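# Stock wall glove dispenser with two boxes from cart

## Task

A glove dispenser is mounted on the wall, with slots for small, medium and large gloves arranged left to right. Take both glove boxes off the cart and set each one into the slot that matches its size. The cart and the pedal bin are movable. Finish with the gripper released and the robot moved away from the boxes. The robot must not tip over or end the task leaning, or the task fails.

## Robot and tools

ROBOT. A Hello Robot Stretch 3 with one arm: a two-wheel differential-drive base (0.33 m long, 0.34 m wide), a lift that slides up a mast, and a telescoping arm that reaches out to the robot's right side. The base cannot move sideways; to shift the gripper forward or back, drive the base. Turns on the spot pivot about the point between the drive wheels, 0.05 m behind the front edge. Stowed (arm in, wrist folded) the wrist pokes 0.06 m past the right side and a turn sweeps a 0.28 m radius circle; an unfolded, level wrist reaches beyond that circle. Occasionally a loose object gets nudged by an outside push.

FRAMES. Base frame: origin on the floor between the drive wheels, x forward, y left, z up. hand_pose is reported in this frame, located where the closed fingertips meet; with all wrist joints at zero its x axis points up, y back along the arm toward the mast, z toward the robot's rear. Odometry frame is the base frame as it was when the scene began.

TOOL execute_actions. Arguments: "actions", a list holding either no action (just report state and images) or exactly one action; and optional "cameras", a list from "head_camera", "nav_camera", "wrist_camera", "all" (omitted, null or ["all"] returns every camera, [] returns none; an unrecognised name rejects the call). An action may contain:
- "base": one command only. {"translate_m": d} is a relative drive in metres from where the base was in the most recent state report, forward positive, range -1 to 1. {"rotate_rad": d} is a relative turn in radians, left (counter-clockwise seen from above) positive, range -3.2 to 3.2.
- "joints": a single dictionary of absolute targets keyed by joint name (not offsets). lift_m 0 to 1.1 m (arm height); arm_m 0 to 0.52 m (extension); wrist_yaw_rad -1.345 to 4.42 (0 along the arm, positive swings toward the front, 3.0 folds over the base); wrist_pitch_rad -1.57 to 0.451 (0 level, negative tips fingertips down); wrist_roll_rad -2.911 to 2.911 (0 fingers side by side, level); gripper_m -0.089 to 0.179 (larger is wider; actual fingertip gap is 0.007 m less when nearly shut, 0.025 m less wide open, zero below 0.007); head_pan_rad -3.953 to 1.73 (0 forward, positive left, -1.57 looks along the arm); head_tilt_rad -1.53 to 0.419 (0 level, negative down).
- "contact_limits": {"arm_m": effort percent, 1 to 100}; the arm motion halts with contact_stop when its effort reaches that value (negative when retracting) and the arm holds no harder than that until the next action. Too low a value stops it immediately.
Motions in one action start together and may finish at different times; no action runs longer than 15 s. Anything not named in an action may still be driving toward an earlier target. Unknown keys or out-of-range numbers reject the call with no motion. If a result reports a stop, the remaining execute_actions, wait and finished_scene calls in that same reply are skipped.

TOOL wait: "seconds" 0 to 10; commands nothing new and returns the same report as an empty action.
TOOL zoom_image: "camera" (head_camera, nav_camera or wrist_camera) and "region" [x0, y0, x1, y1] in pixels of that camera's latest full image, top-left origin, at most 504 by 504.
TOOL finished_scene: "scene", integer 1 to 2; ends that scene for good after the last command is held, and its result states whether the goal was met and gives the next task. The goal must be in place and remain so.

RESULT LINES. base_status and joint_status describe how each motion ended: done (for the base, wheels turned the commanded amount even if slipping), off_target (stopped short, may still be pushing), contact_stop, time_out, torque_fault (after these the old target is dropped). on_its_own covers uncommanded parts; its "held at" is a held target, not the current position. joint_positions gives readings. motor_effort is percent of maximum, positive toward larger joint values, peak of the last action in brackets; readings carry fixed bias and noise. Positive wheel effort drives forward. lidar_m: 12 distances in metres, 30-degree sectors, first straight ahead then counter-clockwise (4th left, 7th behind, 10th right), "-" for nothing seen; scan plane is 0.17 m up, range 0.15 to 12 m, blind to clear objects and itself, partly blocked by the mast and by the robot when the lift is low. wrist_depth_mm and head_depth_mm: 7x7 grids of median depth, top left first (wrist 45 to 1000 mm, head 280 to 4000 mm, head image sent sideways). base_odometry counts wheel turns only; heading -3.142 to 3.142, left positive. turned_by_wheels and turned_by_imu give rotation since last result. base_tilt in degrees, forward and right positive, with a fixed bias up to about 4 degrees. The contact_limits line shows the active, default and maximum limit; pictures lists image order.

CAUTIONS. The arm and lift stop and go slack when pressed firmly; a slack lift may sink under load or get pushed up by closing fingers on a surface. Base, wrist and head never auto-stop. A wrist servo under prolonged strain cuts out for 10 s. Grip by sending gripper_m below the object's width; release by going at least 0.02 above the touching value; readings do not confirm a hold. Fold or unfold the wrist only with lift_m between 0.32 and 0.95, wrist_pitch_rad -0.4 and roll near 0; once folded the lift may go down to 0.25. With wrist_yaw_rad below -0.4 keep pitch at -0.5 or lower. Pushing on something rigid with the gripper above about 0.45 m, pushing again after a contact_stop, driving while holding or hooking something fixed, or snagging furniture (especially reversing) can tip the robot; undo in small steps, pull the gripper free, and lower lift_m to about 0.2 if still leaning. Full base speed needs lift_m under 0.30, arm_m under 0.03 and wrist_yaw_rad above 2.54. Avoid drops, slams and hard pushes. The simulation keeps running between calls.

Each tool is called after "Request:" by a JSON object that holds its "fn" and its "kwargs".

## Session

I'll start by looking at the current state.

Request:
{"fn": "execute_actions", "kwargs": {"actions": []}}

Scene clock: 0.00 s.
base_odometry: x=+0.000 y=+0.000 heading=+0.000 (m, m, rad; odometry frame)
turned_by_wheels: +0.000 (rad since the last result)
turned_by_imu: +0.000 (rad since the last result)
base_tilt: forward=+1.1 right=+1.6 (deg)
lidar_m: 2.33 2.34 1.72 0.93 0.93 1.12 1.98 2.00 2.46 2.24 1.97 2.18
head_depth_mm: 1580 2554 2574 2560 2535 2538 2487 / 1588 2491 2510 2521 2474 2455 2426 / 1827 2438 2425 2449 2411 2393 2376 / 1829 2369 2379 2373 2361 2330 2305 / 1844 2334 2318 2303 2301 2277 2267 / 1873 2273 2265 2250 2243 2229 2210 / 1898 2225 2210 2194 2182 2171 2152
base_status: not commanded
joint_positions: lift_m=+0.411 arm_m=-0.002 wrist_yaw_rad=+3.008 wrist_pitch_rad=-0.420 wrist_roll_rad=+0.003 gripper_m=+0.037 head_pan_rad=+0.019 head_tilt_rad=+0.009
joint_status: not commanded
motor_effort: left_wheel=+1 right_wheel=+1 lift_m=+25 arm_m=+0 wrist_yaw_rad=+0 wrist_pitch_rad=+4 wrist_roll_rad=+0 gripper_m=+1 head_pan_rad=+1 head_tilt_rad=+1 (%)
hand_pose: x=+0.0087 y=+0.0788 z=+0.4232 quat_wxyz=(+0.194, +0.701, +0.101, +0.679) (m; base frame)
wrist_depth_mm: 739 - 864 964 - - - / 809 - 942 - - - - / 857 - - - - - - / 962 - - - - - - / 834 833 873 842 842 842 838 / 682 696 - 682 681 686 712 / 583 590 585 586 564 589 593
pictures: head_camera (sideways: a quarter turn clockwise sets it upright), nav_camera (sideways: a quarter turn counterclockwise sets it upright), wrist_camera
Images, in order (width x height): head_camera 896x504, nav_camera 672x504, wrist_camera 644x364.

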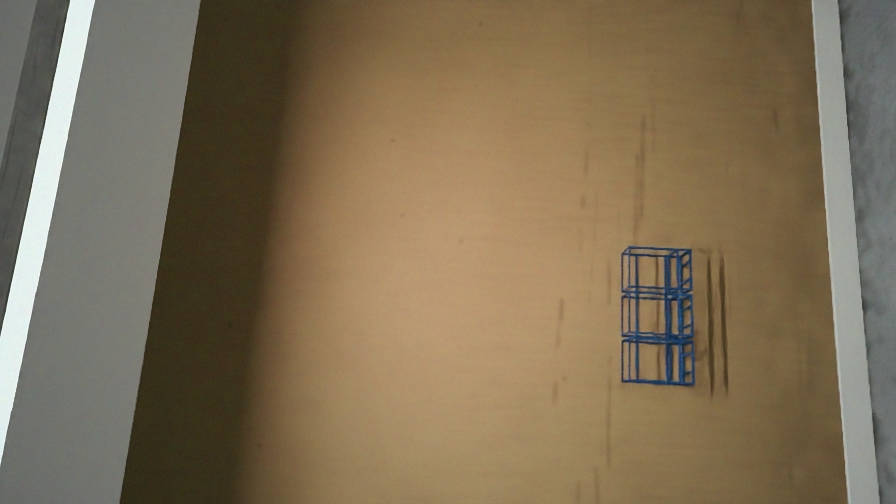

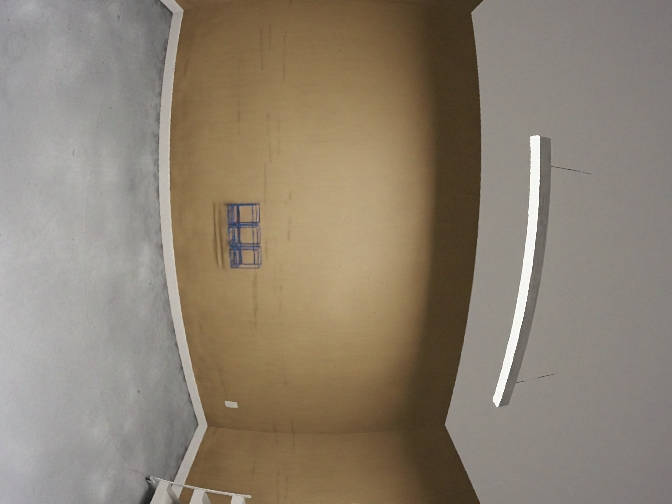

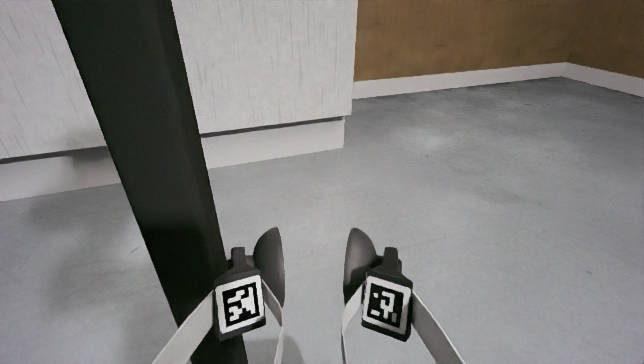

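Request:
{"fn": "execute_actions", "kwargs": {"actions": [{"joints": {"head_pan_rad": -1.2, "head_tilt_rad": -0.5}}], "cameras": ["head_camera", "nav_camera"]}}

Request:
{"fn": "execute_actions", "kwargs": {"actions": [{"joints": {"head_pan_rad": 1.2, "head_tilt_rad": -0.5}}], "cameras": ["head_camera", "nav_camera"]}}

Scene clock: 15.87 s.
base_odometry: x=+0.000 y=+0.000 heading=+0.000 (m, m, rad; odometry frame)
turned_by_wheels: +0.000 (rad since the last result)
turned_by_imu: -0.001 (rad since the last result)
base_tilt: forward=+1.1 right=+1.6 (deg)
lidar_m: 2.34 2.34 1.72 0.93 0.93 1.11 1.99 2.00 2.47 2.24 1.98 2.18
head_depth_mm: 1851 1985 2150 2342 2175 1682 1389 / 1879 2020 2192 2379 2153 1679 1370 / 1901 2051 2225 2423 2134 1656 1363 / 1933 2081 2266 2484 2104 1657 1351 / 1970 2128 2320 2508 2079 1631 1343 / 1991 2146 2322 2468 2059 1624 1337 / 2020 2170 2093 2383 2042 1599 1327
base_status: not commanded
joint_positions: lift_m=+0.411 arm_m=-0.002 wrist_yaw_rad=+3.008 wrist_pitch_rad=-0.420 wrist_roll_rad=+0.003 gripper_m=+0.037 head_pan_rad=-1.193 head_tilt_rad=-0.493
joint_status: all done
motor_effort: left_wheel=+1(1) right_wheel=+1(1) lift_m=+25(25) arm_m=+1(0) wrist_yaw_rad=+0(1) wrist_pitch_rad=+4(4) wrist_roll_rad=+0(0) gripper_m=+0(1) head_pan_rad=-3(46) head_tilt_rad=-3(25) (%)
hand_pose: x=+0.0087 y=+0.0788 z=+0.4232 quat_wxyz=(+0.194, +0.701, +0.101, +0.679) (m; base frame)
wrist_depth_mm: 746 - 877 983 - - - / 795 - 944 - - - - / 856 - - - - - - / 951 - - - - - - / 829 837 900 857 846 844 846 / 690 689 - 684 695 699 704 / 582 584 587 590 567 602 602
pictures: head_camera (sideways: a quarter turn clockwise sets it upright), nav_camera (sideways: a quarter turn counterclockwise sets it upright)
Images, in order (width x height): head_camera 896x504, nav_camera 672x504.

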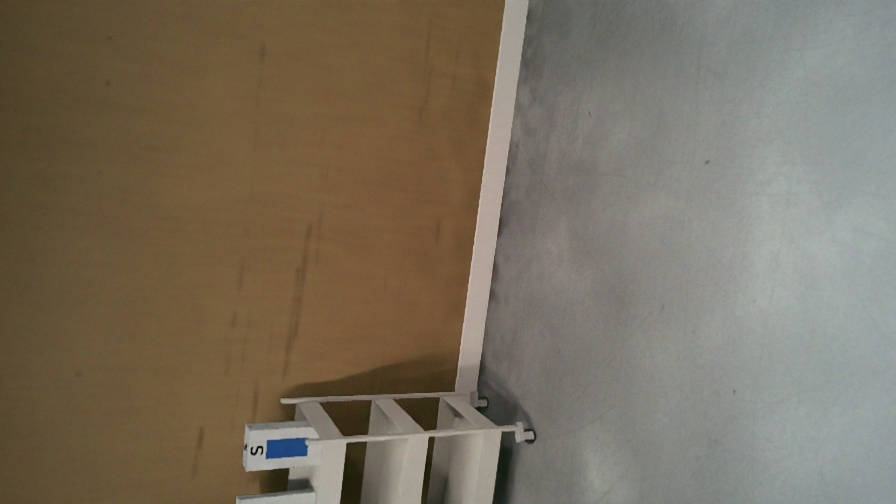

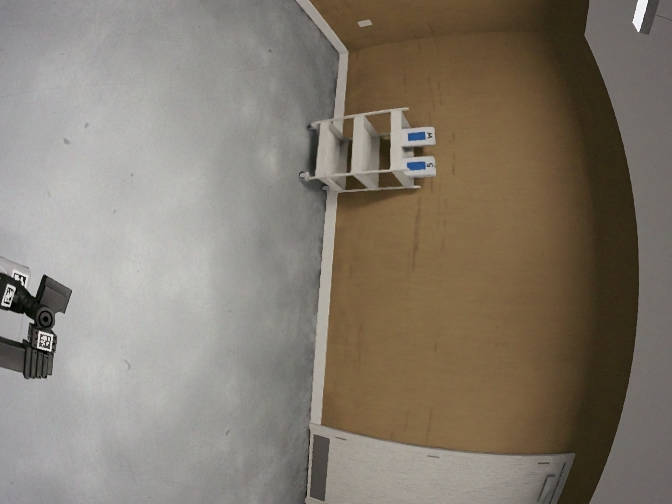

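Scene clock: 17.47 s.
base_odometry: x=+0.000 y=+0.000 heading=+0.000 (m, m, rad; odometry frame)
turned_by_wheels: +0.000 (rad since the last result)
turned_by_imu: +0.000 (rad since the last result)
base_tilt: forward=+1.2 right=+1.6 (deg)
lidar_m: 2.34 2.35 1.72 0.93 0.93 1.11 1.99 1.99 2.46 2.23 1.97 2.18
head_depth_mm: 1944 2158 2451 2712 2176 1688 1382 / 1790 1986 2207 2508 2171 1673 1380 / 1684 1832 2024 2289 2120 1657 1362 / 1580 1715 1872 2089 2108 1646 1353 / 1489 1598 1745 1918 2002 1628 1342 / 1400 1503 1607 1053 1160 1293 1334 / 1320 1389 1034 983 1074 1190 1297
base_status: not commanded
joint_positions: lift_m=+0.411 arm_m=-0.002 wrist_yaw_rad=+3.008 wrist_pitch_rad=-0.420 wrist_roll_rad=+0.003 gripper_m=+0.037 head_pan_rad=+1.193 head_tilt_rad=-0.494
joint_status: all done
motor_effort: left_wheel=+0(1) right_wheel=+1(1) lift_m=+26(25) arm_m=+0(0) wrist_yaw_rad=+0(0) wrist_pitch_rad=+4(4) wrist_roll_rad=+0(0) gripper_m=-1(1) head_pan_rad=+4(46) head_tilt_rad=-3(3) (%)
hand_pose: x=+0.0087 y=+0.0788 z=+0.4232 quat_wxyz=(+0.194, +0.701, +0.101, +0.679) (m; base frame)
wrist_depth_mm: 749 - 871 969 - - - / 790 - 963 - - - - / 861 - - - - - - / 943 - - - - - - / 832 833 871 847 837 856 850 / 680 689 - 698 700 689 702 / 581 583 582 591 577 592 594
pictures: head_camera (sideways: a quarter turn clockwise sets it upright), nav_camera (sideways: a quarter turn counterclockwise sets it upright)
Images, in order (width x height): head_camera 896x504, nav_camera 672x504.

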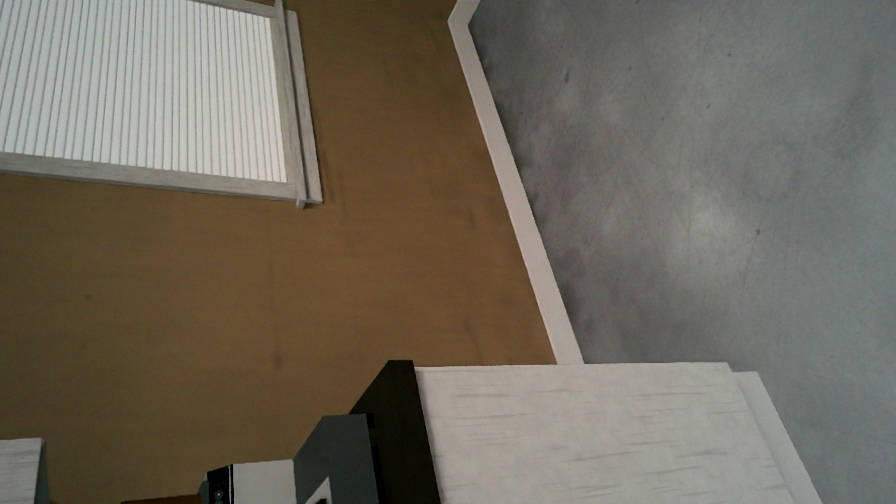

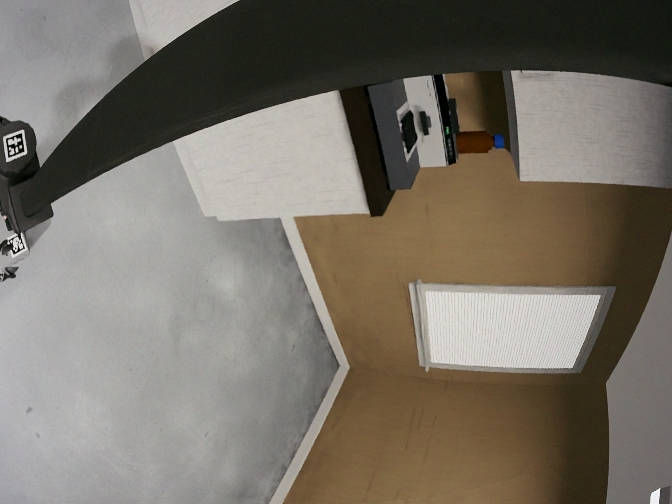

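Request:
{"fn": "execute_actions", "kwargs": {"actions": [{"joints": {"head_pan_rad": -0.8, "head_tilt_rad": -0.3}}], "cameras": ["head_camera", "nav_camera"]}}

Scene clock: 28.13 s.
base_odometry: x=+0.000 y=+0.000 heading=+0.000 (m, m, rad; odometry frame)
turned_by_wheels: +0.000 (rad since the last result)
turned_by_imu: -0.001 (rad since the last result)
base_tilt: forward=+1.1 right=+1.6 (deg)
lidar_m: 2.34 2.35 1.72 0.93 0.93 1.12 1.99 1.99 2.46 2.23 1.97 2.18
head_depth_mm: 1978 2036 2123 2193 2300 2096 1623 / 2086 2155 2238 2327 2440 2083 1613 / 2194 2285 2389 2243 2444 2047 1595 / 2316 2426 2531 2391 2415 2028 1583 / 2473 2584 2723 2857 2809 2011 1573 / 2646 2770 2926 3093 2767 1985 1559 / 2661 2777 2911 3045 2716 1973 1555
base_status: not commanded
joint_positions: lift_m=+0.411 arm_m=-0.002 wrist_yaw_rad=+3.008 wrist_pitch_rad=-0.420 wrist_roll_rad=+0.003 gripper_m=+0.037 head_pan_rad=-0.793 head_tilt_rad=-0.310
joint_status: all done
motor_effort: left_wheel=+0(0) right_wheel=+1(1) lift_m=+25(25) arm_m=+0(0) wrist_yaw_rad=+0(1) wrist_pitch_rad=+4(4) wrist_roll_rad=+0(0) gripper_m=+0(1) head_pan_rad=-3(47) head_tilt_rad=+4(16) (%)
hand_pose: x=+0.0087 y=+0.0788 z=+0.4232 quat_wxyz=(+0.194, +0.701, +0.101, +0.679) (m; base frame)
wrist_depth_mm: 751 - 874 961 - - - / 789 - 966 - - - - / 849 - - - - - - / 948 992 - - - - - / 838 832 870 845 852 850 830 / 688 688 - 681 695 708 694 / 581 585 589 584 568 594 589
pictures: head_camera (sideways: a quarter turn clockwise sets it upright), nav_camera (sideways: a quarter turn counterclockwise sets it upright)
Images, in order (width x height): head_camera 896x504, nav_camera 672x504.

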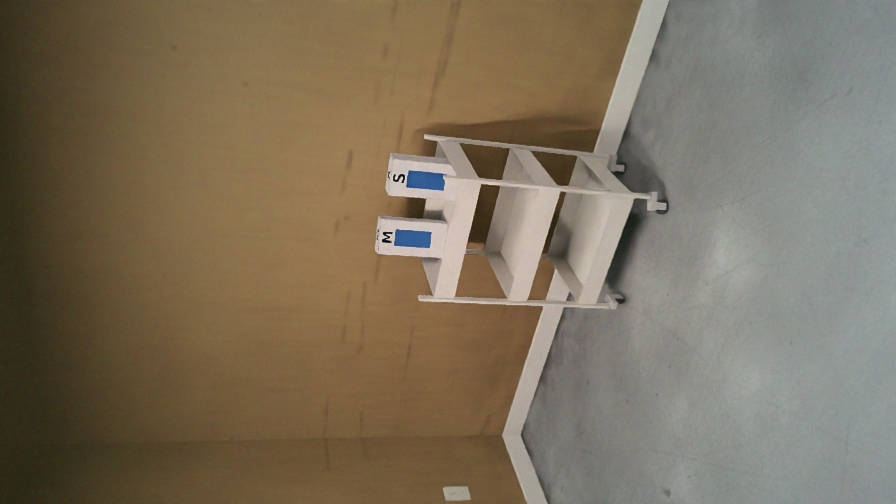

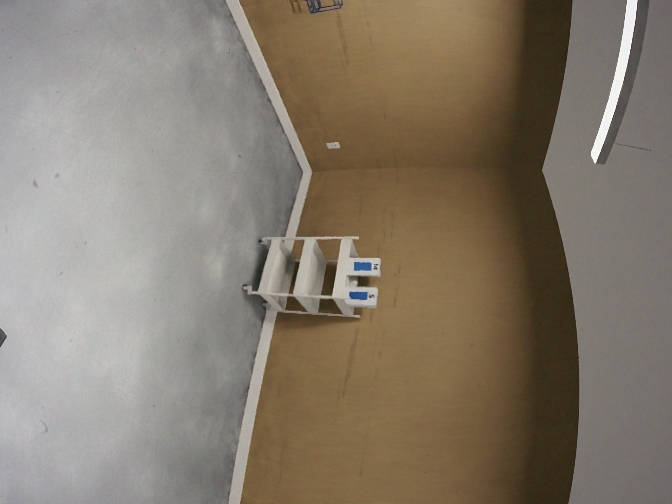

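Request:
{"fn": "zoom_image", "kwargs": {"camera": "head_camera", "region": [340, 110, 700, 330]}}

Region (340, 110, 700, 330) of head_camera's 896x504 image, scaled by 1.400, with more detail than that image has.

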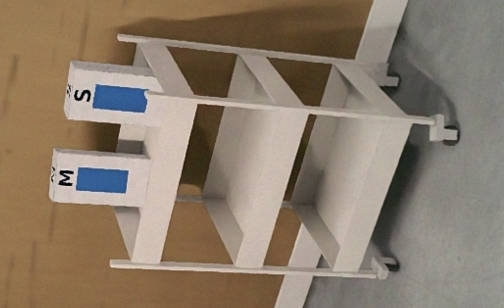

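Request:
{"fn": "execute_actions", "kwargs": {"actions": [{"joints": {"head_pan_rad": 0.1, "head_tilt_rad": -0.3}}], "cameras": ["head_camera"]}}

Request:
{"fn": "zoom_image", "kwargs": {"camera": "head_camera", "region": [340, 160, 560, 340]}}

Scene clock: 67.77 s.
base_odometry: x=+0.000 y=+0.000 heading=+0.000 (m, m, rad; odometry frame)
turned_by_wheels: +0.000 (rad since the last result)
turned_by_imu: -0.001 (rad since the last result)
base_tilt: forward=+1.1 right=+1.6 (deg)
lidar_m: 2.33 2.34 1.72 0.93 0.93 1.12 1.99 2.00 2.46 2.23 1.97 2.18
head_depth_mm: 2155 2271 2397 2547 2675 2088 1623 / 2137 2246 2359 2501 2624 2083 1612 / 2105 2205 2320 2462 2594 2050 1598 / 2058 2172 2277 2407 2543 2039 1579 / 2041 2142 2254 2387 2523 2024 1570 / 2018 2098 2232 2341 2454 1994 1558 / 1977 2073 2192 2309 2428 1972 1546
base_status: not commanded
joint_positions: lift_m=+0.411 arm_m=-0.002 wrist_yaw_rad=+3.008 wrist_pitch_rad=-0.420 wrist_roll_rad=+0.003 gripper_m=+0.037 head_pan_rad=+0.093 head_tilt_rad=-0.310
joint_status: all done
motor_effort: left_wheel=+0(0) right_wheel=+1(1) lift_m=+25(25) arm_m=+0(0) wrist_yaw_rad=+1(0) wrist_pitch_rad=+4(4) wrist_roll_rad=+0(0) gripper_m=+1(0) head_pan_rad=+4(46) head_tilt_rad=+3(4) (%)
hand_pose: x=+0.0087 y=+0.0788 z=+0.4232 quat_wxyz=(+0.194, +0.701, +0.101, +0.679) (m; base frame)
wrist_depth_mm: 744 - 868 968 - - - / 797 - 950 - - - - / 862 - - - - - - / 963 978 - - - - - / 842 834 860 839 852 857 857 / 683 683 - 687 693 696 696 / 589 585 582 579 566 592 588
pictures: head_camera (sideways: a quarter turn clockwise sets it upright)
Images, in order (width x height): head_camera 896x504.

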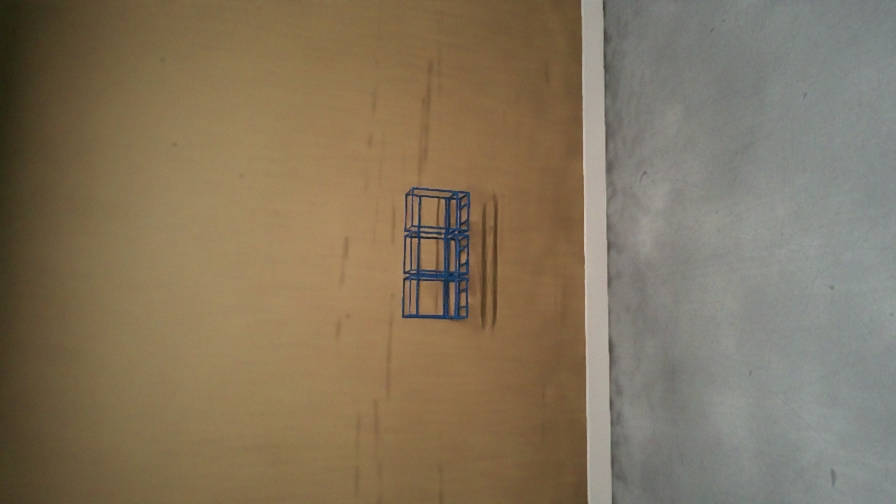

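Region (340, 160, 560, 340) of head_camera's 896x504 image, scaled by 2.291, with more detail than that image has; it fills the top 412 rows of this view, and the rest is white.

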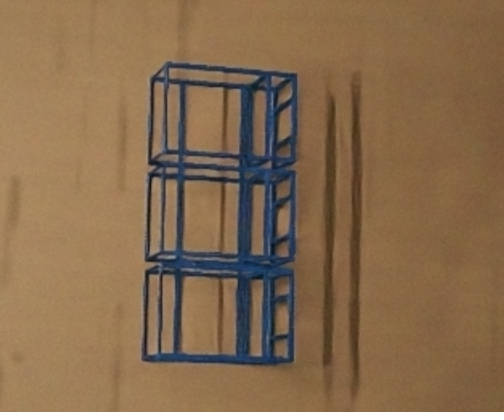

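Request:
{"fn": "execute_actions", "kwargs": {"actions": [{"base": {"rotate_rad": -0.70}, "joints": {"lift_m": 0.26, "head_pan_rad": 0.0, "head_tilt_rad": -0.5}}], "cameras": ["head_camera", "nav_camera"]}}

Scene clock: 103.50 s.
base_odometry: x=+0.000 y=+0.000 heading=-0.700 (m, m, rad; odometry frame)
turned_by_wheels: -0.700 (rad since the last result)
turned_by_imu: -0.707 (rad since the last result)
base_tilt: forward=+1.1 right=+1.6 (deg)
lidar_m: 1.97 2.35 2.34 1.91 0.93 0.92 1.01 1.56 1.99 2.18 2.25 2.04
head_depth_mm: 1995 2103 2229 2368 2176 1697 1380 / 2098 2243 2126 2419 2136 1670 1366 / 2267 2410 2304 2505 2125 1652 1363 / 2418 2600 2806 2774 2095 1640 1351 / 2619 2824 3061 2871 2080 1625 1343 / 2655 2859 3068 2829 2066 1614 1332 / 2419 2581 2755 2788 2034 1603 1329
base_status: done
joint_positions: lift_m=+0.260 arm_m=-0.002 wrist_yaw_rad=+3.008 wrist_pitch_rad=-0.422 wrist_roll_rad=+0.003 gripper_m=+0.037 head_pan_rad=+0.007 head_tilt_rad=-0.494
joint_status: all done
motor_effort: left_wheel=+5(15) right_wheel=-4(12) lift_m=+24(21) arm_m=+0(0) wrist_yaw_rad=+0(0) wrist_pitch_rad=+4(4) wrist_roll_rad=+0(0) gripper_m=+0(1) head_pan_rad=-3(14) head_tilt_rad=-3(15) (%)
hand_pose: x=+0.0087 y=+0.0786 z=+0.2720 quat_wxyz=(+0.194, +0.701, +0.101, +0.679) (m; base frame)
wrist_depth_mm: 736 - - - - - - / 784 - - - - - - / 863 - - - - - - / 737 748 760 765 766 770 767 / 587 591 624 600 598 604 612 / 491 509 - 515 495 492 496 / - - - - 414 424 426
pictures: head_camera (sideways: a quarter turn clockwise sets it upright), nav_camera (sideways: a quarter turn counterclockwise sets it upright)
Images, in order (width x height): head_camera 896x504, nav_camera 672x504.

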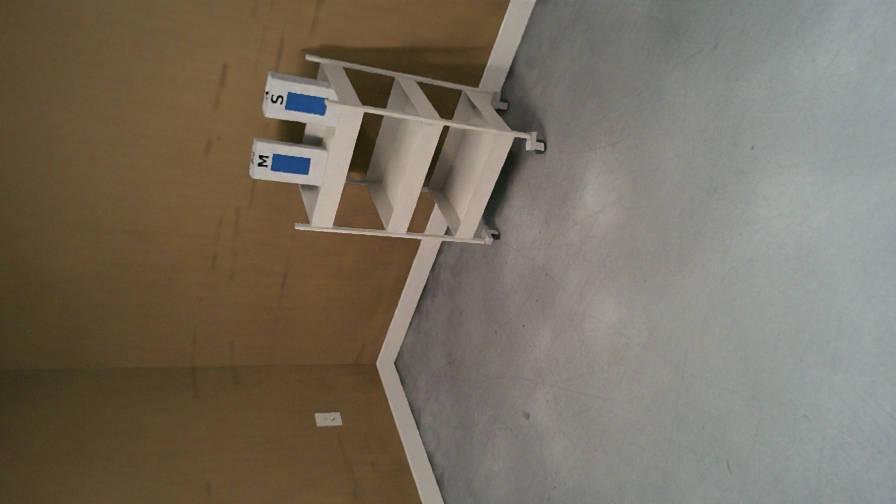

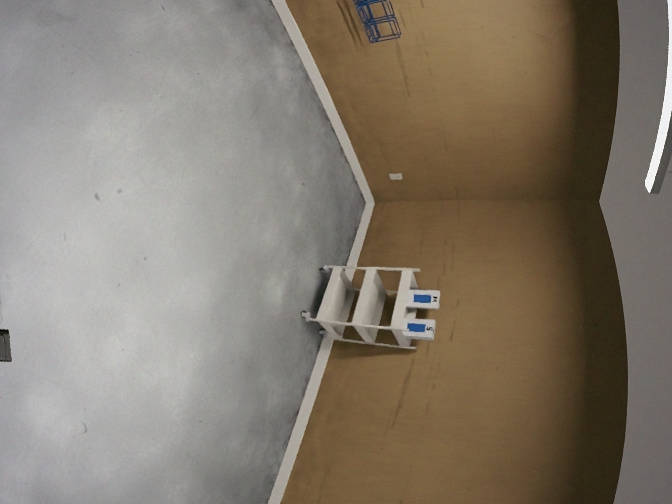

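Request:
{"fn": "execute_actions", "kwargs": {"actions": [{"base": {"translate_m": 1.0}, "joints": {"head_pan_rad": -0.4, "head_tilt_rad": -0.6}}], "cameras": ["head_camera", "nav_camera"]}}

Scene clock: 112.03 s.
base_odometry: x=+0.765 y=-0.644 heading=-0.700 (m, m, rad; odometry frame)
turned_by_wheels: +0.000 (rad since the last result)
turned_by_imu: +0.004 (rad since the last result)
base_tilt: forward=+1.1 right=+1.6 (deg)
lidar_m: 1.13 1.72 1.71 1.88 2.33 1.72 1.88 2.64 2.62 1.81 1.47 1.03
head_depth_mm: 1177 1282 1400 1549 1736 1547 1302 / 1209 1313 1439 1602 1761 1534 1289 / 1238 1351 1444 1614 1781 1530 1283 / 1265 1386 1298 1357 1559 1476 1275 / 1302 1424 1394 1475 1598 1497 1262 / 1333 1466 1462 1508 1592 1480 1255 / 1369 1519 1688 1898 1809 1479 1247
base_status: done
joint_positions: lift_m=+0.260 arm_m=-0.002 wrist_yaw_rad=+3.008 wrist_pitch_rad=-0.422 wrist_roll_rad=+0.003 gripper_m=+0.037 head_pan_rad=-0.393 head_tilt_rad=-0.593
joint_status: all done
motor_effort: left_wheel=+4(17) right_wheel=-3(7) lift_m=+23(23) arm_m=+0(0) wrist_yaw_rad=-1(1) wrist_pitch_rad=+4(4) wrist_roll_rad=+0(0) gripper_m=+1(2) head_pan_rad=-3(30) head_tilt_rad=-3(11) (%)
hand_pose: x=+0.0087 y=+0.0786 z=+0.2720 quat_wxyz=(+0.194, +0.701, +0.101, +0.679) (m; base frame)
wrist_depth_mm: - - - - - - - / - - - - - - - / 996 - - - - - - / 745 730 754 769 762 754 771 / 594 584 632 596 603 613 613 / 489 510 - 519 500 494 500 / - - - - 410 429 426
pictures: head_camera (sideways: a quarter turn clockwise sets it upright), nav_camera (sideways: a quarter turn counterclockwise sets it upright)
Images, in order (width x height): head_camera 896x504, nav_camera 672x504.

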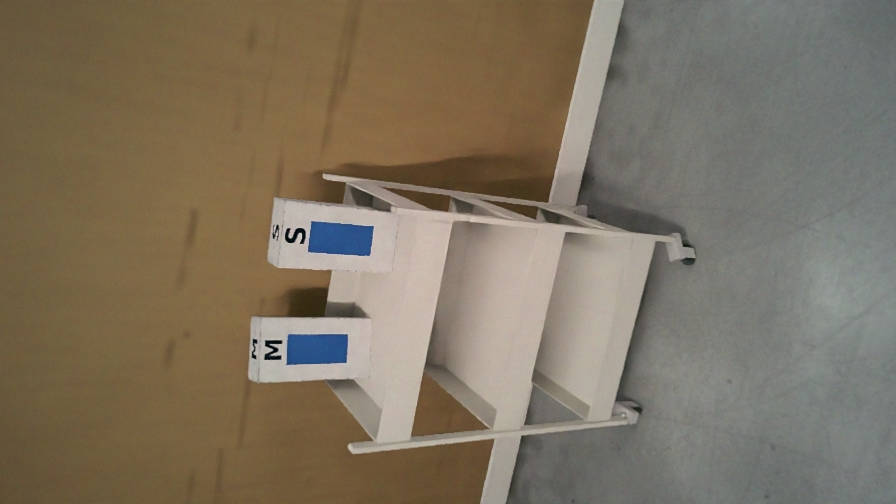

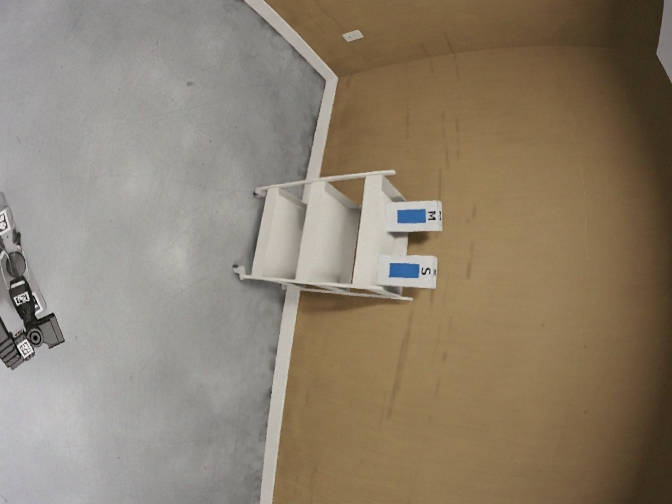

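Request:
{"fn": "execute_actions", "kwargs": {"actions": [{"base": {"translate_m": 0.45}, "joints": {"head_pan_rad": -0.7, "head_tilt_rad": -0.7}}], "cameras": ["head_camera"]}}

Request:
{"fn": "execute_actions", "kwargs": {"actions": [{"base": {"rotate_rad": 0.94}, "joints": {"lift_m": 0.75, "head_pan_rad": -1.57, "head_tilt_rad": -0.7}}], "cameras": ["head_camera", "nav_camera"]}}

Scene clock: 185.70 s.
base_odometry: x=+1.109 y=-0.934 heading=-0.700 (m, m, rad; odometry frame)
turned_by_wheels: +0.000 (rad since the last result)
turned_by_imu: +0.002 (rad since the last result)
base_tilt: forward=+1.1 right=+1.5 (deg)
lidar_m: 0.74 1.43 1.42 1.57 2.44 2.11 2.26 2.91 2.66 1.36 0.67 0.68
head_depth_mm: 933 1038 1174 1358 1592 1441 1234 / 931 1037 1176 1353 1573 1431 1228 / 927 1036 1172 1347 1569 1420 1218 / 928 1032 938 989 1129 1313 1208 / 925 1031 951 978 1121 1307 1203 / 920 1026 1102 1000 1111 1294 1195 / 920 1024 927 986 1105 1266 1191
base_status: done
joint_positions: lift_m=+0.260 arm_m=-0.002 wrist_yaw_rad=+3.008 wrist_pitch_rad=-0.422 wrist_roll_rad=+0.003 gripper_m=+0.037 head_pan_rad=-0.693 head_tilt_rad=-0.692
joint_status: all done
motor_effort: left_wheel=+3(16) right_wheel=-3(8) lift_m=+23(23) arm_m=+0(0) wrist_yaw_rad=+1(1) wrist_pitch_rad=+4(4) wrist_roll_rad=+0(0) gripper_m=+0(1) head_pan_rad=-3(25) head_tilt_rad=-3(14) (%)
hand_pose: x=+0.0087 y=+0.0786 z=+0.2719 quat_wxyz=(+0.194, +0.701, +0.101, +0.679) (m; base frame)
wrist_depth_mm: - - - - - - - / - - - - - - - / - - - - - - - / 744 733 759 760 766 769 761 / 589 588 621 599 607 599 598 / 495 508 - 517 496 500 503 / - - - - 411 421 428
pictures: head_camera (sideways: a quarter turn clockwise sets it upright)
Images, in order (width x height): head_camera 896x504.

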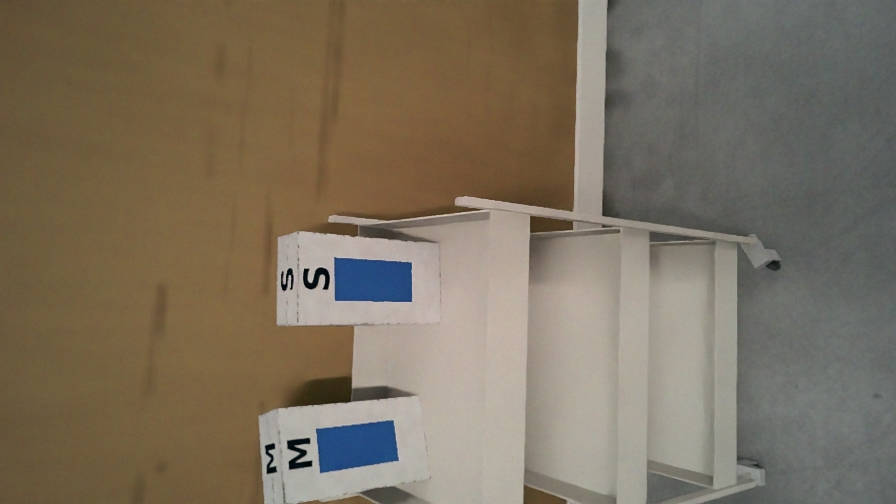

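Scene clock: 191.00 s.
base_odometry: x=+1.109 y=-0.934 heading=+0.240 (m, m, rad; odometry frame)
turned_by_wheels: +0.940 (rad since the last result)
turned_by_imu: +0.946 (rad since the last result)
base_tilt: forward=+1.1 right=+1.5 (deg)
lidar_m: 1.42 1.50 2.15 2.12 2.17 2.96 2.91 1.49 1.13 0.68 0.71 1.46
head_depth_mm: 920 1021 1155 1321 1552 1441 1260 / 920 1026 1162 1330 1560 1423 1263 / 924 1033 1105 1024 1502 1389 1243 / 931 1036 939 986 1131 1291 1230 / 934 1042 1134 1007 1125 1308 1251 / 941 1048 948 995 1147 1294 1216 / 944 1054 1167 958 1134 1310 1186
base_status: done
joint_positions: lift_m=+0.750 arm_m=-0.002 wrist_yaw_rad=+3.008 wrist_pitch_rad=-0.422 wrist_roll_rad=+0.003 gripper_m=+0.037 head_pan_rad=-1.563 head_tilt_rad=-0.692
joint_status: all done
motor_effort: left_wheel=-4(12) right_wheel=+6(17) lift_m=+28(29) arm_m=+0(0) wrist_yaw_rad=+0(0) wrist_pitch_rad=+4(4) wrist_roll_rad=+0(0) gripper_m=+1(1) head_pan_rad=-3(43) head_tilt_rad=-3(4) (%)
hand_pose: x=+0.0087 y=+0.0786 z=+0.7616 quat_wxyz=(+0.195, +0.701, +0.101, +0.679) (m; base frame)
wrist_depth_mm: - - - - - - - / - - - - - - - / - - - - - - - / - - - - - - - / - - - - - - - / - - - - - - - / 948 971 - 954 938 967 979
pictures: head_camera (sideways: a quarter turn clockwise sets it upright), nav_camera (sideways: a quarter turn counterclockwise sets it upright)
Images, in order (width x height): head_camera 896x504, nav_camera 672x504.

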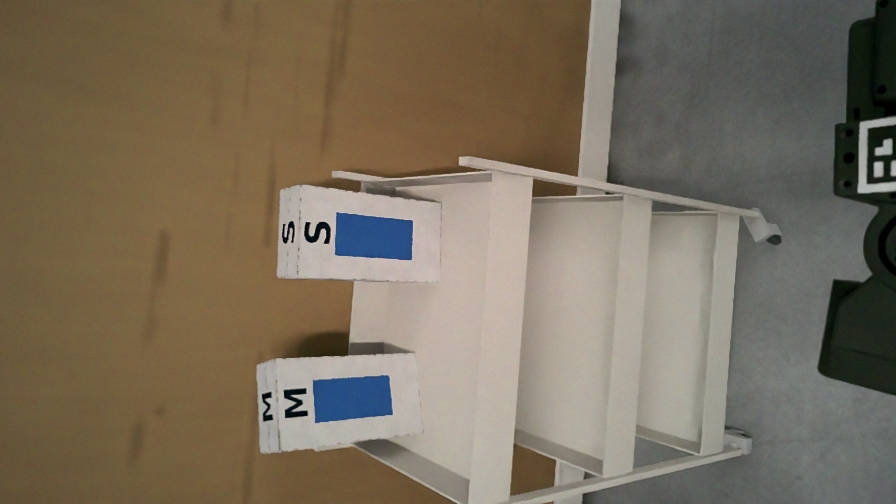

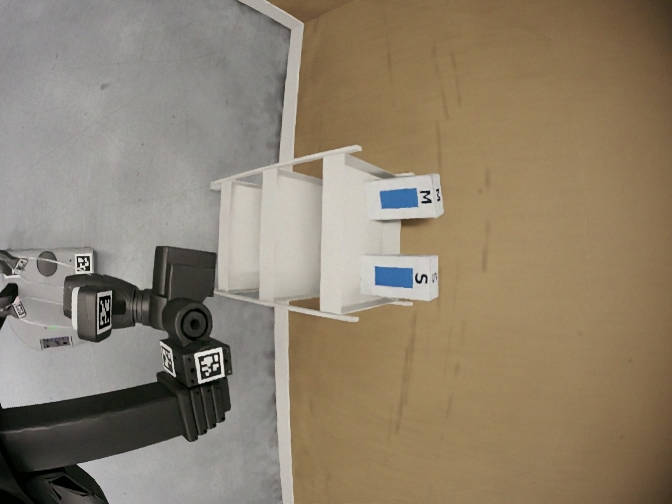

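Request:
{"fn": "execute_actions", "kwargs": {"actions": [{"joints": {"wrist_yaw_rad": 0.0, "lift_m": 0.78, "gripper_m": 0.17}}], "cameras": ["head_camera", "wrist_camera"]}}

Scene clock: 210.33 s.
base_odometry: x=+1.109 y=-0.934 heading=+0.240 (m, m, rad; odometry frame)
turned_by_wheels: +0.000 (rad since the last result)
turned_by_imu: -0.001 (rad since the last result)
base_tilt: forward=+1.1 right=+1.6 (deg)
lidar_m: 1.42 1.50 2.14 2.11 2.17 2.97 2.91 1.49 1.13 0.68 0.71 1.46
head_depth_mm: 918 1023 1151 1320 1554 1440 1283 / 923 1024 1156 1331 1560 1426 1278 / 929 1032 1106 1023 1505 1387 1270 / 927 1036 938 980 1131 1322 - / 932 1042 1136 1006 1127 1310 1202 / 940 1044 946 998 1144 1300 1198 / 942 1051 1172 957 1141 1313 1187
base_status: not commanded
joint_positions: lift_m=+0.780 arm_m=-0.002 wrist_yaw_rad=+0.002 wrist_pitch_rad=-0.422 wrist_roll_rad=+0.003 gripper_m=+0.170 head_pan_rad=-1.563 head_tilt_rad=-0.692
joint_status: all done
motor_effort: left_wheel=-4(4) right_wheel=+6(6) lift_m=+28(27) arm_m=+1(0) wrist_yaw_rad=+0(2) wrist_pitch_rad=+4(4) wrist_roll_rad=+0(0) gripper_m=+1(82) head_pan_rad=-3(3) head_tilt_rad=-3(3) (%)
hand_pose: x=-0.0210 y=-0.3672 z=+0.7916 quat_wxyz=(+0.691, +0.149, -0.692, -0.148) (m; base frame)
wrist_depth_mm: 807 804 611 570 784 767 769 / 874 870 659 619 839 866 820 / 977 491 644 649 908 897 901 / - - 890 901 - - - / - - 772 790 - - - / - 686 647 640 - - - / - 990 842 841 - 969 -
pictures: head_camera (sideways: a quarter turn clockwise sets it upright), wrist_camera
Images, in order (width x height): head_camera 896x504, wrist_camera 644x364.

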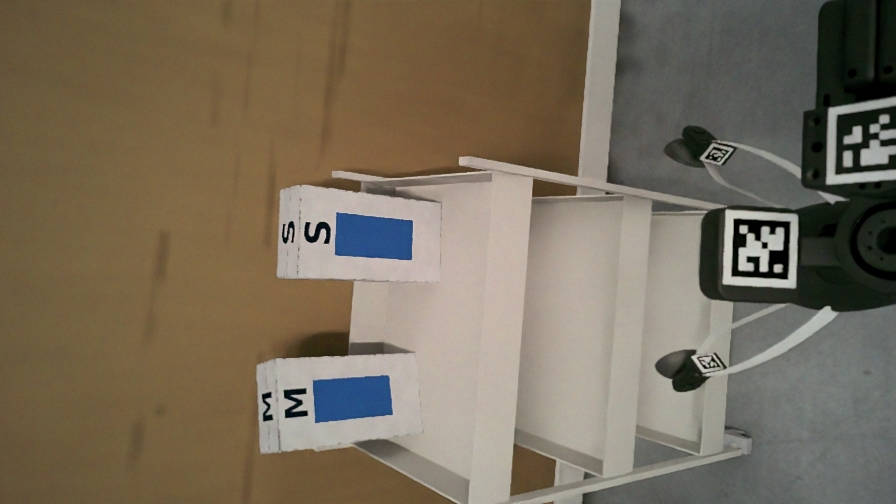

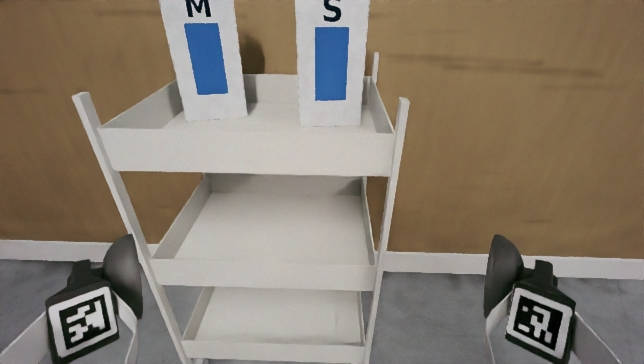

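Request:
{"fn": "execute_actions", "kwargs": {"actions": [{"joints": {"wrist_pitch_rad": 0.0, "head_tilt_rad": -0.6}}], "cameras": ["head_camera", "wrist_camera"]}}

Scene clock: 216.40 s.
base_odometry: x=+1.109 y=-0.934 heading=+0.240 (m, m, rad; odometry frame)
turned_by_wheels: +0.000 (rad since the last result)
turned_by_imu: -0.001 (rad since the last result)
base_tilt: forward=+1.1 right=+1.6 (deg)
lidar_m: 1.43 1.50 2.14 2.11 2.17 2.97 2.91 1.49 1.13 0.67 0.71 1.46
head_depth_mm: 911 997 1110 1250 1422 1530 1289 / 913 1004 1115 1250 1428 1503 1278 / 919 1009 1102 1142 994 1431 1266 / 921 1012 1088 975 987 1106 - / 922 1016 1128 1110 975 1110 1200 / 927 1022 1082 1006 970 1223 1196 / 932 1025 1127 1077 1052 1192 1211
base_status: not commanded
joint_positions: lift_m=+0.780 arm_m=-0.002 wrist_yaw_rad=+0.002 wrist_pitch_rad=-0.023 wrist_roll_rad=+0.003 gripper_m=+0.170 head_pan_rad=-1.563 head_tilt_rad=-0.606
joint_status: all done
motor_effort: left_wheel=-4(4) right_wheel=+6(6) lift_m=+27(28) arm_m=-1(0) wrist_yaw_rad=-2(1) wrist_pitch_rad=+7(7) wrist_roll_rad=+0(0) gripper_m=+1(1) head_pan_rad=-3(3) head_tilt_rad=+2(10) (%)
hand_pose: x=-0.0209 y=-0.3990 z=+0.8887 quat_wxyz=(+0.706, +0.009, -0.708, -0.007) (m; base frame)
wrist_depth_mm: 842 841 836 828 834 807 805 / 881 869 838 846 850 825 839 / 907 903 874 876 880 848 852 / 905 923 694 645 899 891 868 / 950 927 698 669 905 902 894 / 998 484 630 617 943 943 917 / - 982 812 796 971 956 944
pictures: head_camera (sideways: a quarter turn clockwise sets it upright), wrist_camera
Images, in order (width x height): head_camera 896x504, wrist_camera 644x364.

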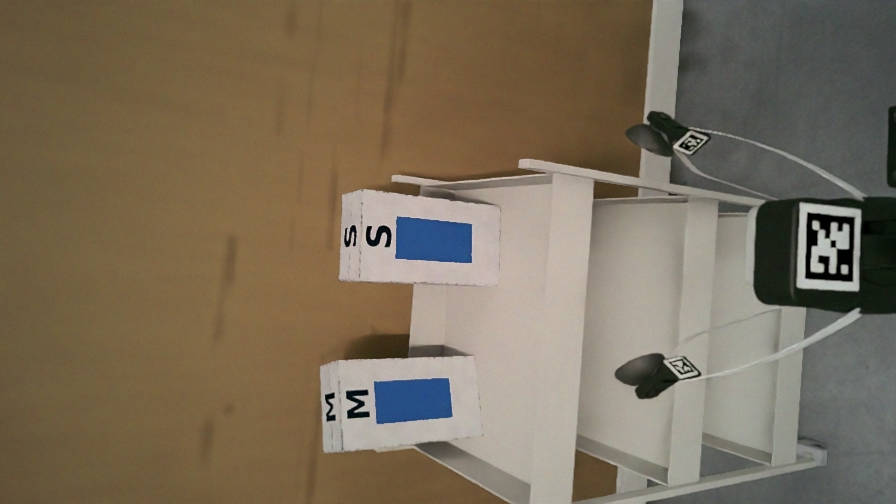

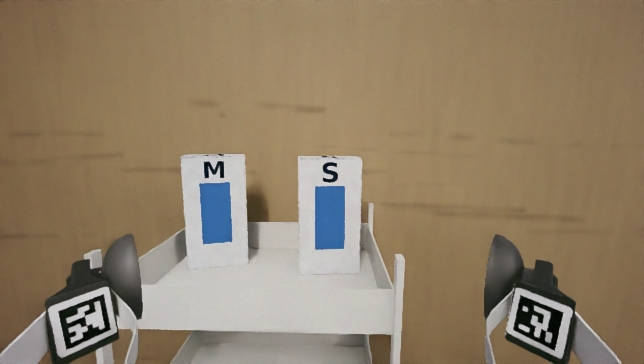

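Request:
{"fn": "execute_actions", "kwargs": {"actions": [{"base": {"translate_m": -0.022}, "joints": {"lift_m": 0.75, "arm_m": 0.25, "gripper_m": 0.179}}], "cameras": ["head_camera", "wrist_camera"]}}

Scene clock: 267.23 s.
base_odometry: x=+1.088 y=-0.939 heading=+0.240 (m, m, rad; odometry frame)
turned_by_wheels: +0.000 (rad since the last result)
turned_by_imu: -0.001 (rad since the last result)
base_tilt: forward=+1.1 right=+1.6 (deg)
lidar_m: 1.45 1.52 2.17 2.10 2.16 2.95 2.89 1.49 1.13 0.67 0.71 1.48
head_depth_mm: 909 998 1107 1245 1414 1534 1321 / 913 1000 1113 1254 1396 - - / 917 1006 1114 1216 - 1428 1272 / 920 1009 1090 975 - 1271 1207 / 922 1014 1129 1111 1061 1115 1205 / 929 1022 1083 1018 971 1105 1196 / 933 1025 1119 1024 1110 1177 1187
base_status: done
joint_positions: lift_m=+0.750 arm_m=+0.250 wrist_yaw_rad=+0.001 wrist_pitch_rad=-0.021 wrist_roll_rad=+0.003 gripper_m=+0.179 head_pan_rad=-1.563 head_tilt_rad=-0.606
joint_status: all done
motor_effort: left_wheel=-4(10) right_wheel=+6(10) lift_m=+22(22) arm_m=+4(4) wrist_yaw_rad=-1(2) wrist_pitch_rad=+6(7) wrist_roll_rad=+0(0) gripper_m=+0(50) head_pan_rad=-3(3) head_tilt_rad=+2(2) (%)
hand_pose: x=-0.0213 y=-0.6504 z=+0.8594 quat_wxyz=(+0.706, +0.008, -0.708, -0.007) (m; base frame)
wrist_depth_mm: 599 586 585 572 569 572 567 / 614 598 600 596 587 582 584 / 633 622 615 614 606 600 592 / 635 406 622 372 623 616 617 / 660 419 642 381 643 628 629 / 675 440 518 398 644 646 646 / - 412 414 400 464 678 668
pictures: head_camera (sideways: a quarter turn clockwise sets it upright), wrist_camera
Images, in order (width x height): head_camera 896x504, wrist_camera 644x364.

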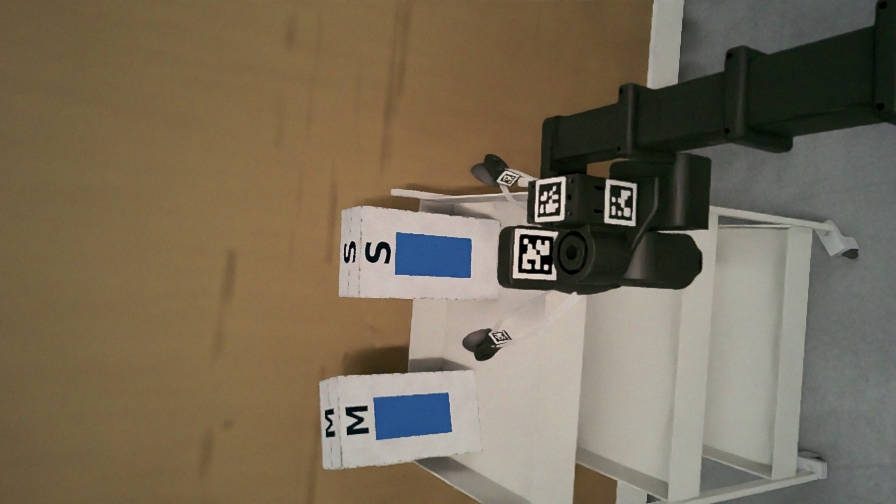

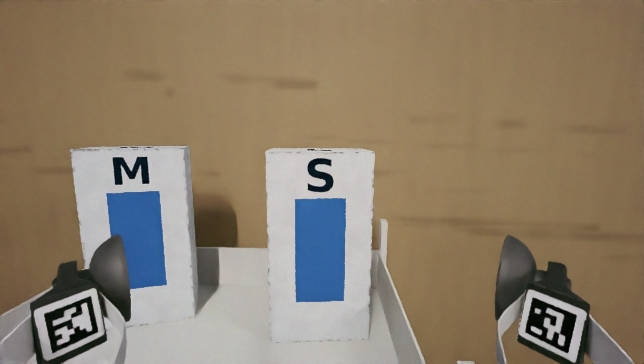

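Request:
{"fn": "execute_actions", "kwargs": {"actions": [{"joints": {"arm_m": 0.44}, "contact_limits": {"arm_m": 20}}], "cameras": ["head_camera", "wrist_camera"]}}

Scene clock: 306.77 s.
base_odometry: x=+1.088 y=-0.939 heading=+0.240 (m, m, rad; odometry frame)
turned_by_wheels: +0.000 (rad since the last result)
turned_by_imu: -0.001 (rad since the last result)
base_tilt: forward=+1.1 right=+1.6 (deg)
lidar_m: 1.45 1.53 2.17 2.11 2.17 2.94 2.89 1.49 1.13 0.67 0.71 1.48
head_depth_mm: 910 998 1105 1246 1413 1536 1320 / 913 1004 1116 1252 1402 - - / 918 1007 1115 - 959 1469 1270 / 919 1011 1091 - 1154 1123 1206 / 923 1013 1124 1093 979 1116 1204 / 928 1023 1083 1016 969 1107 1195 / 931 1023 1118 1023 1112 1108 1190
base_status: not commanded
joint_positions: lift_m=+0.750 arm_m=+0.440 wrist_yaw_rad=+0.001 wrist_pitch_rad=-0.021 wrist_roll_rad=+0.003 gripper_m=+0.179 head_pan_rad=-1.563 head_tilt_rad=-0.606
joint_status: all done
motor_effort: left_wheel=-4(4) right_wheel=+6(6) lift_m=+23(23) arm_m=+3(8) wrist_yaw_rad=-1(0) wrist_pitch_rad=+6(6) wrist_roll_rad=+0(0) gripper_m=+0(1) head_pan_rad=-3(3) head_tilt_rad=+2(2) (%)
contact_limits: arm_m 20 (drawing in: default 28, maximum 46; extending or still: default 39, maximum 63)
hand_pose: x=-0.0213 y=-0.8404 z=+0.8594 quat_wxyz=(+0.706, +0.008, -0.708, -0.007) (m; base frame)
wrist_depth_mm: 402 398 398 394 394 389 386 / 414 415 409 406 396 402 396 / 422 424 421 419 406 409 403 / 227 431 188 179 191 416 417 / 232 443 180 182 187 429 427 / 233 454 186 187 192 443 440 / - 356 192 192 198 464 445
pictures: head_camera (sideways: a quarter turn clockwise sets it upright), wrist_camera
Images, in order (width x height): head_camera 896x504, wrist_camera 644x364.

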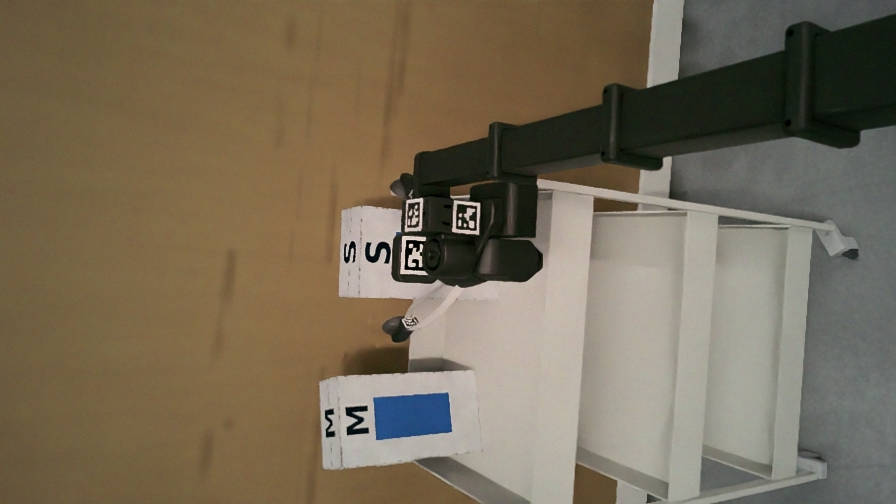

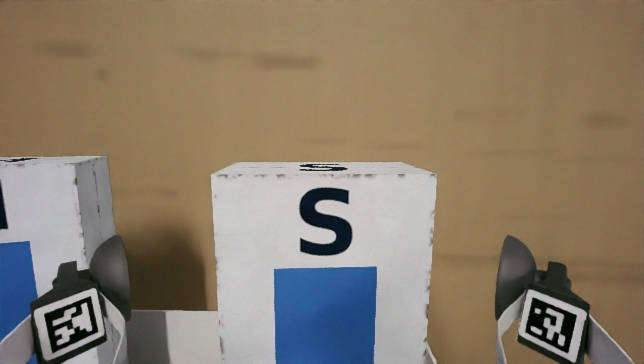

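Request:
{"fn": "execute_actions", "kwargs": {"actions": [{"joints": {"arm_m": 0.515}, "contact_limits": {"arm_m": 20}}], "cameras": ["head_camera", "wrist_camera"]}}

Scene clock: 317.33 s.
base_odometry: x=+1.088 y=-0.939 heading=+0.240 (m, m, rad; odometry frame)
turned_by_wheels: +0.000 (rad since the last result)
turned_by_imu: -0.001 (rad since the last result)
base_tilt: forward=+1.1 right=+1.6 (deg)
lidar_m: 1.45 1.53 2.18 2.11 2.17 2.94 2.90 1.49 1.13 0.67 0.71 1.49
head_depth_mm: 909 998 1108 1243 1416 1532 1319 / 914 1002 1112 1248 1400 - - / 916 1006 1113 - 928 1463 1275 / 920 1012 1100 - 989 1123 1202 / 924 1014 1119 1096 976 1114 1202 / 925 1019 1084 1015 968 1102 1197 / 931 1023 1117 1024 1106 1110 1189
base_status: not commanded
joint_positions: lift_m=+0.750 arm_m=+0.515 wrist_yaw_rad=+0.001 wrist_pitch_rad=-0.021 wrist_roll_rad=+0.003 gripper_m=+0.179 head_pan_rad=-1.563 head_tilt_rad=-0.606
joint_status: all done
motor_effort: left_wheel=-4(3) right_wheel=+6(6) lift_m=+22(23) arm_m=+4(5) wrist_yaw_rad=+0(0) wrist_pitch_rad=+6(6) wrist_roll_rad=+0(0) gripper_m=+0(1) head_pan_rad=-3(3) head_tilt_rad=+2(2) (%)
contact_limits: arm_m 20 (drawing in: default 28, maximum 46; extending or still: default 39, maximum 63)
hand_pose: x=-0.0213 y=-0.9154 z=+0.8594 quat_wxyz=(+0.706, +0.008, -0.708, -0.007) (m; base frame)
wrist_depth_mm: 328 327 324 321 320 316 313 / 338 337 333 328 327 325 320 / 348 346 342 340 336 331 329 / 355 354 148 149 152 340 338 / 365 100 101 103 105 107 349 / 222 103 104 106 109 110 356 / - 107 107 109 112 114 364
pictures: head_camera (sideways: a quarter turn clockwise sets it upright), wrist_camera
Images, in order (width x height): head_camera 896x504, wrist_camera 644x364.

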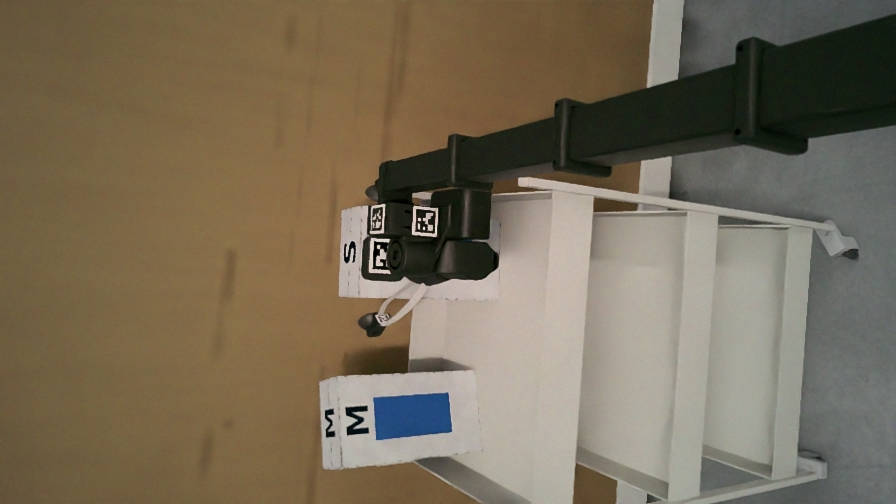

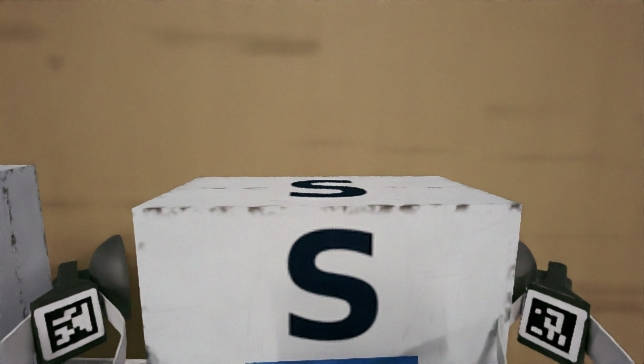

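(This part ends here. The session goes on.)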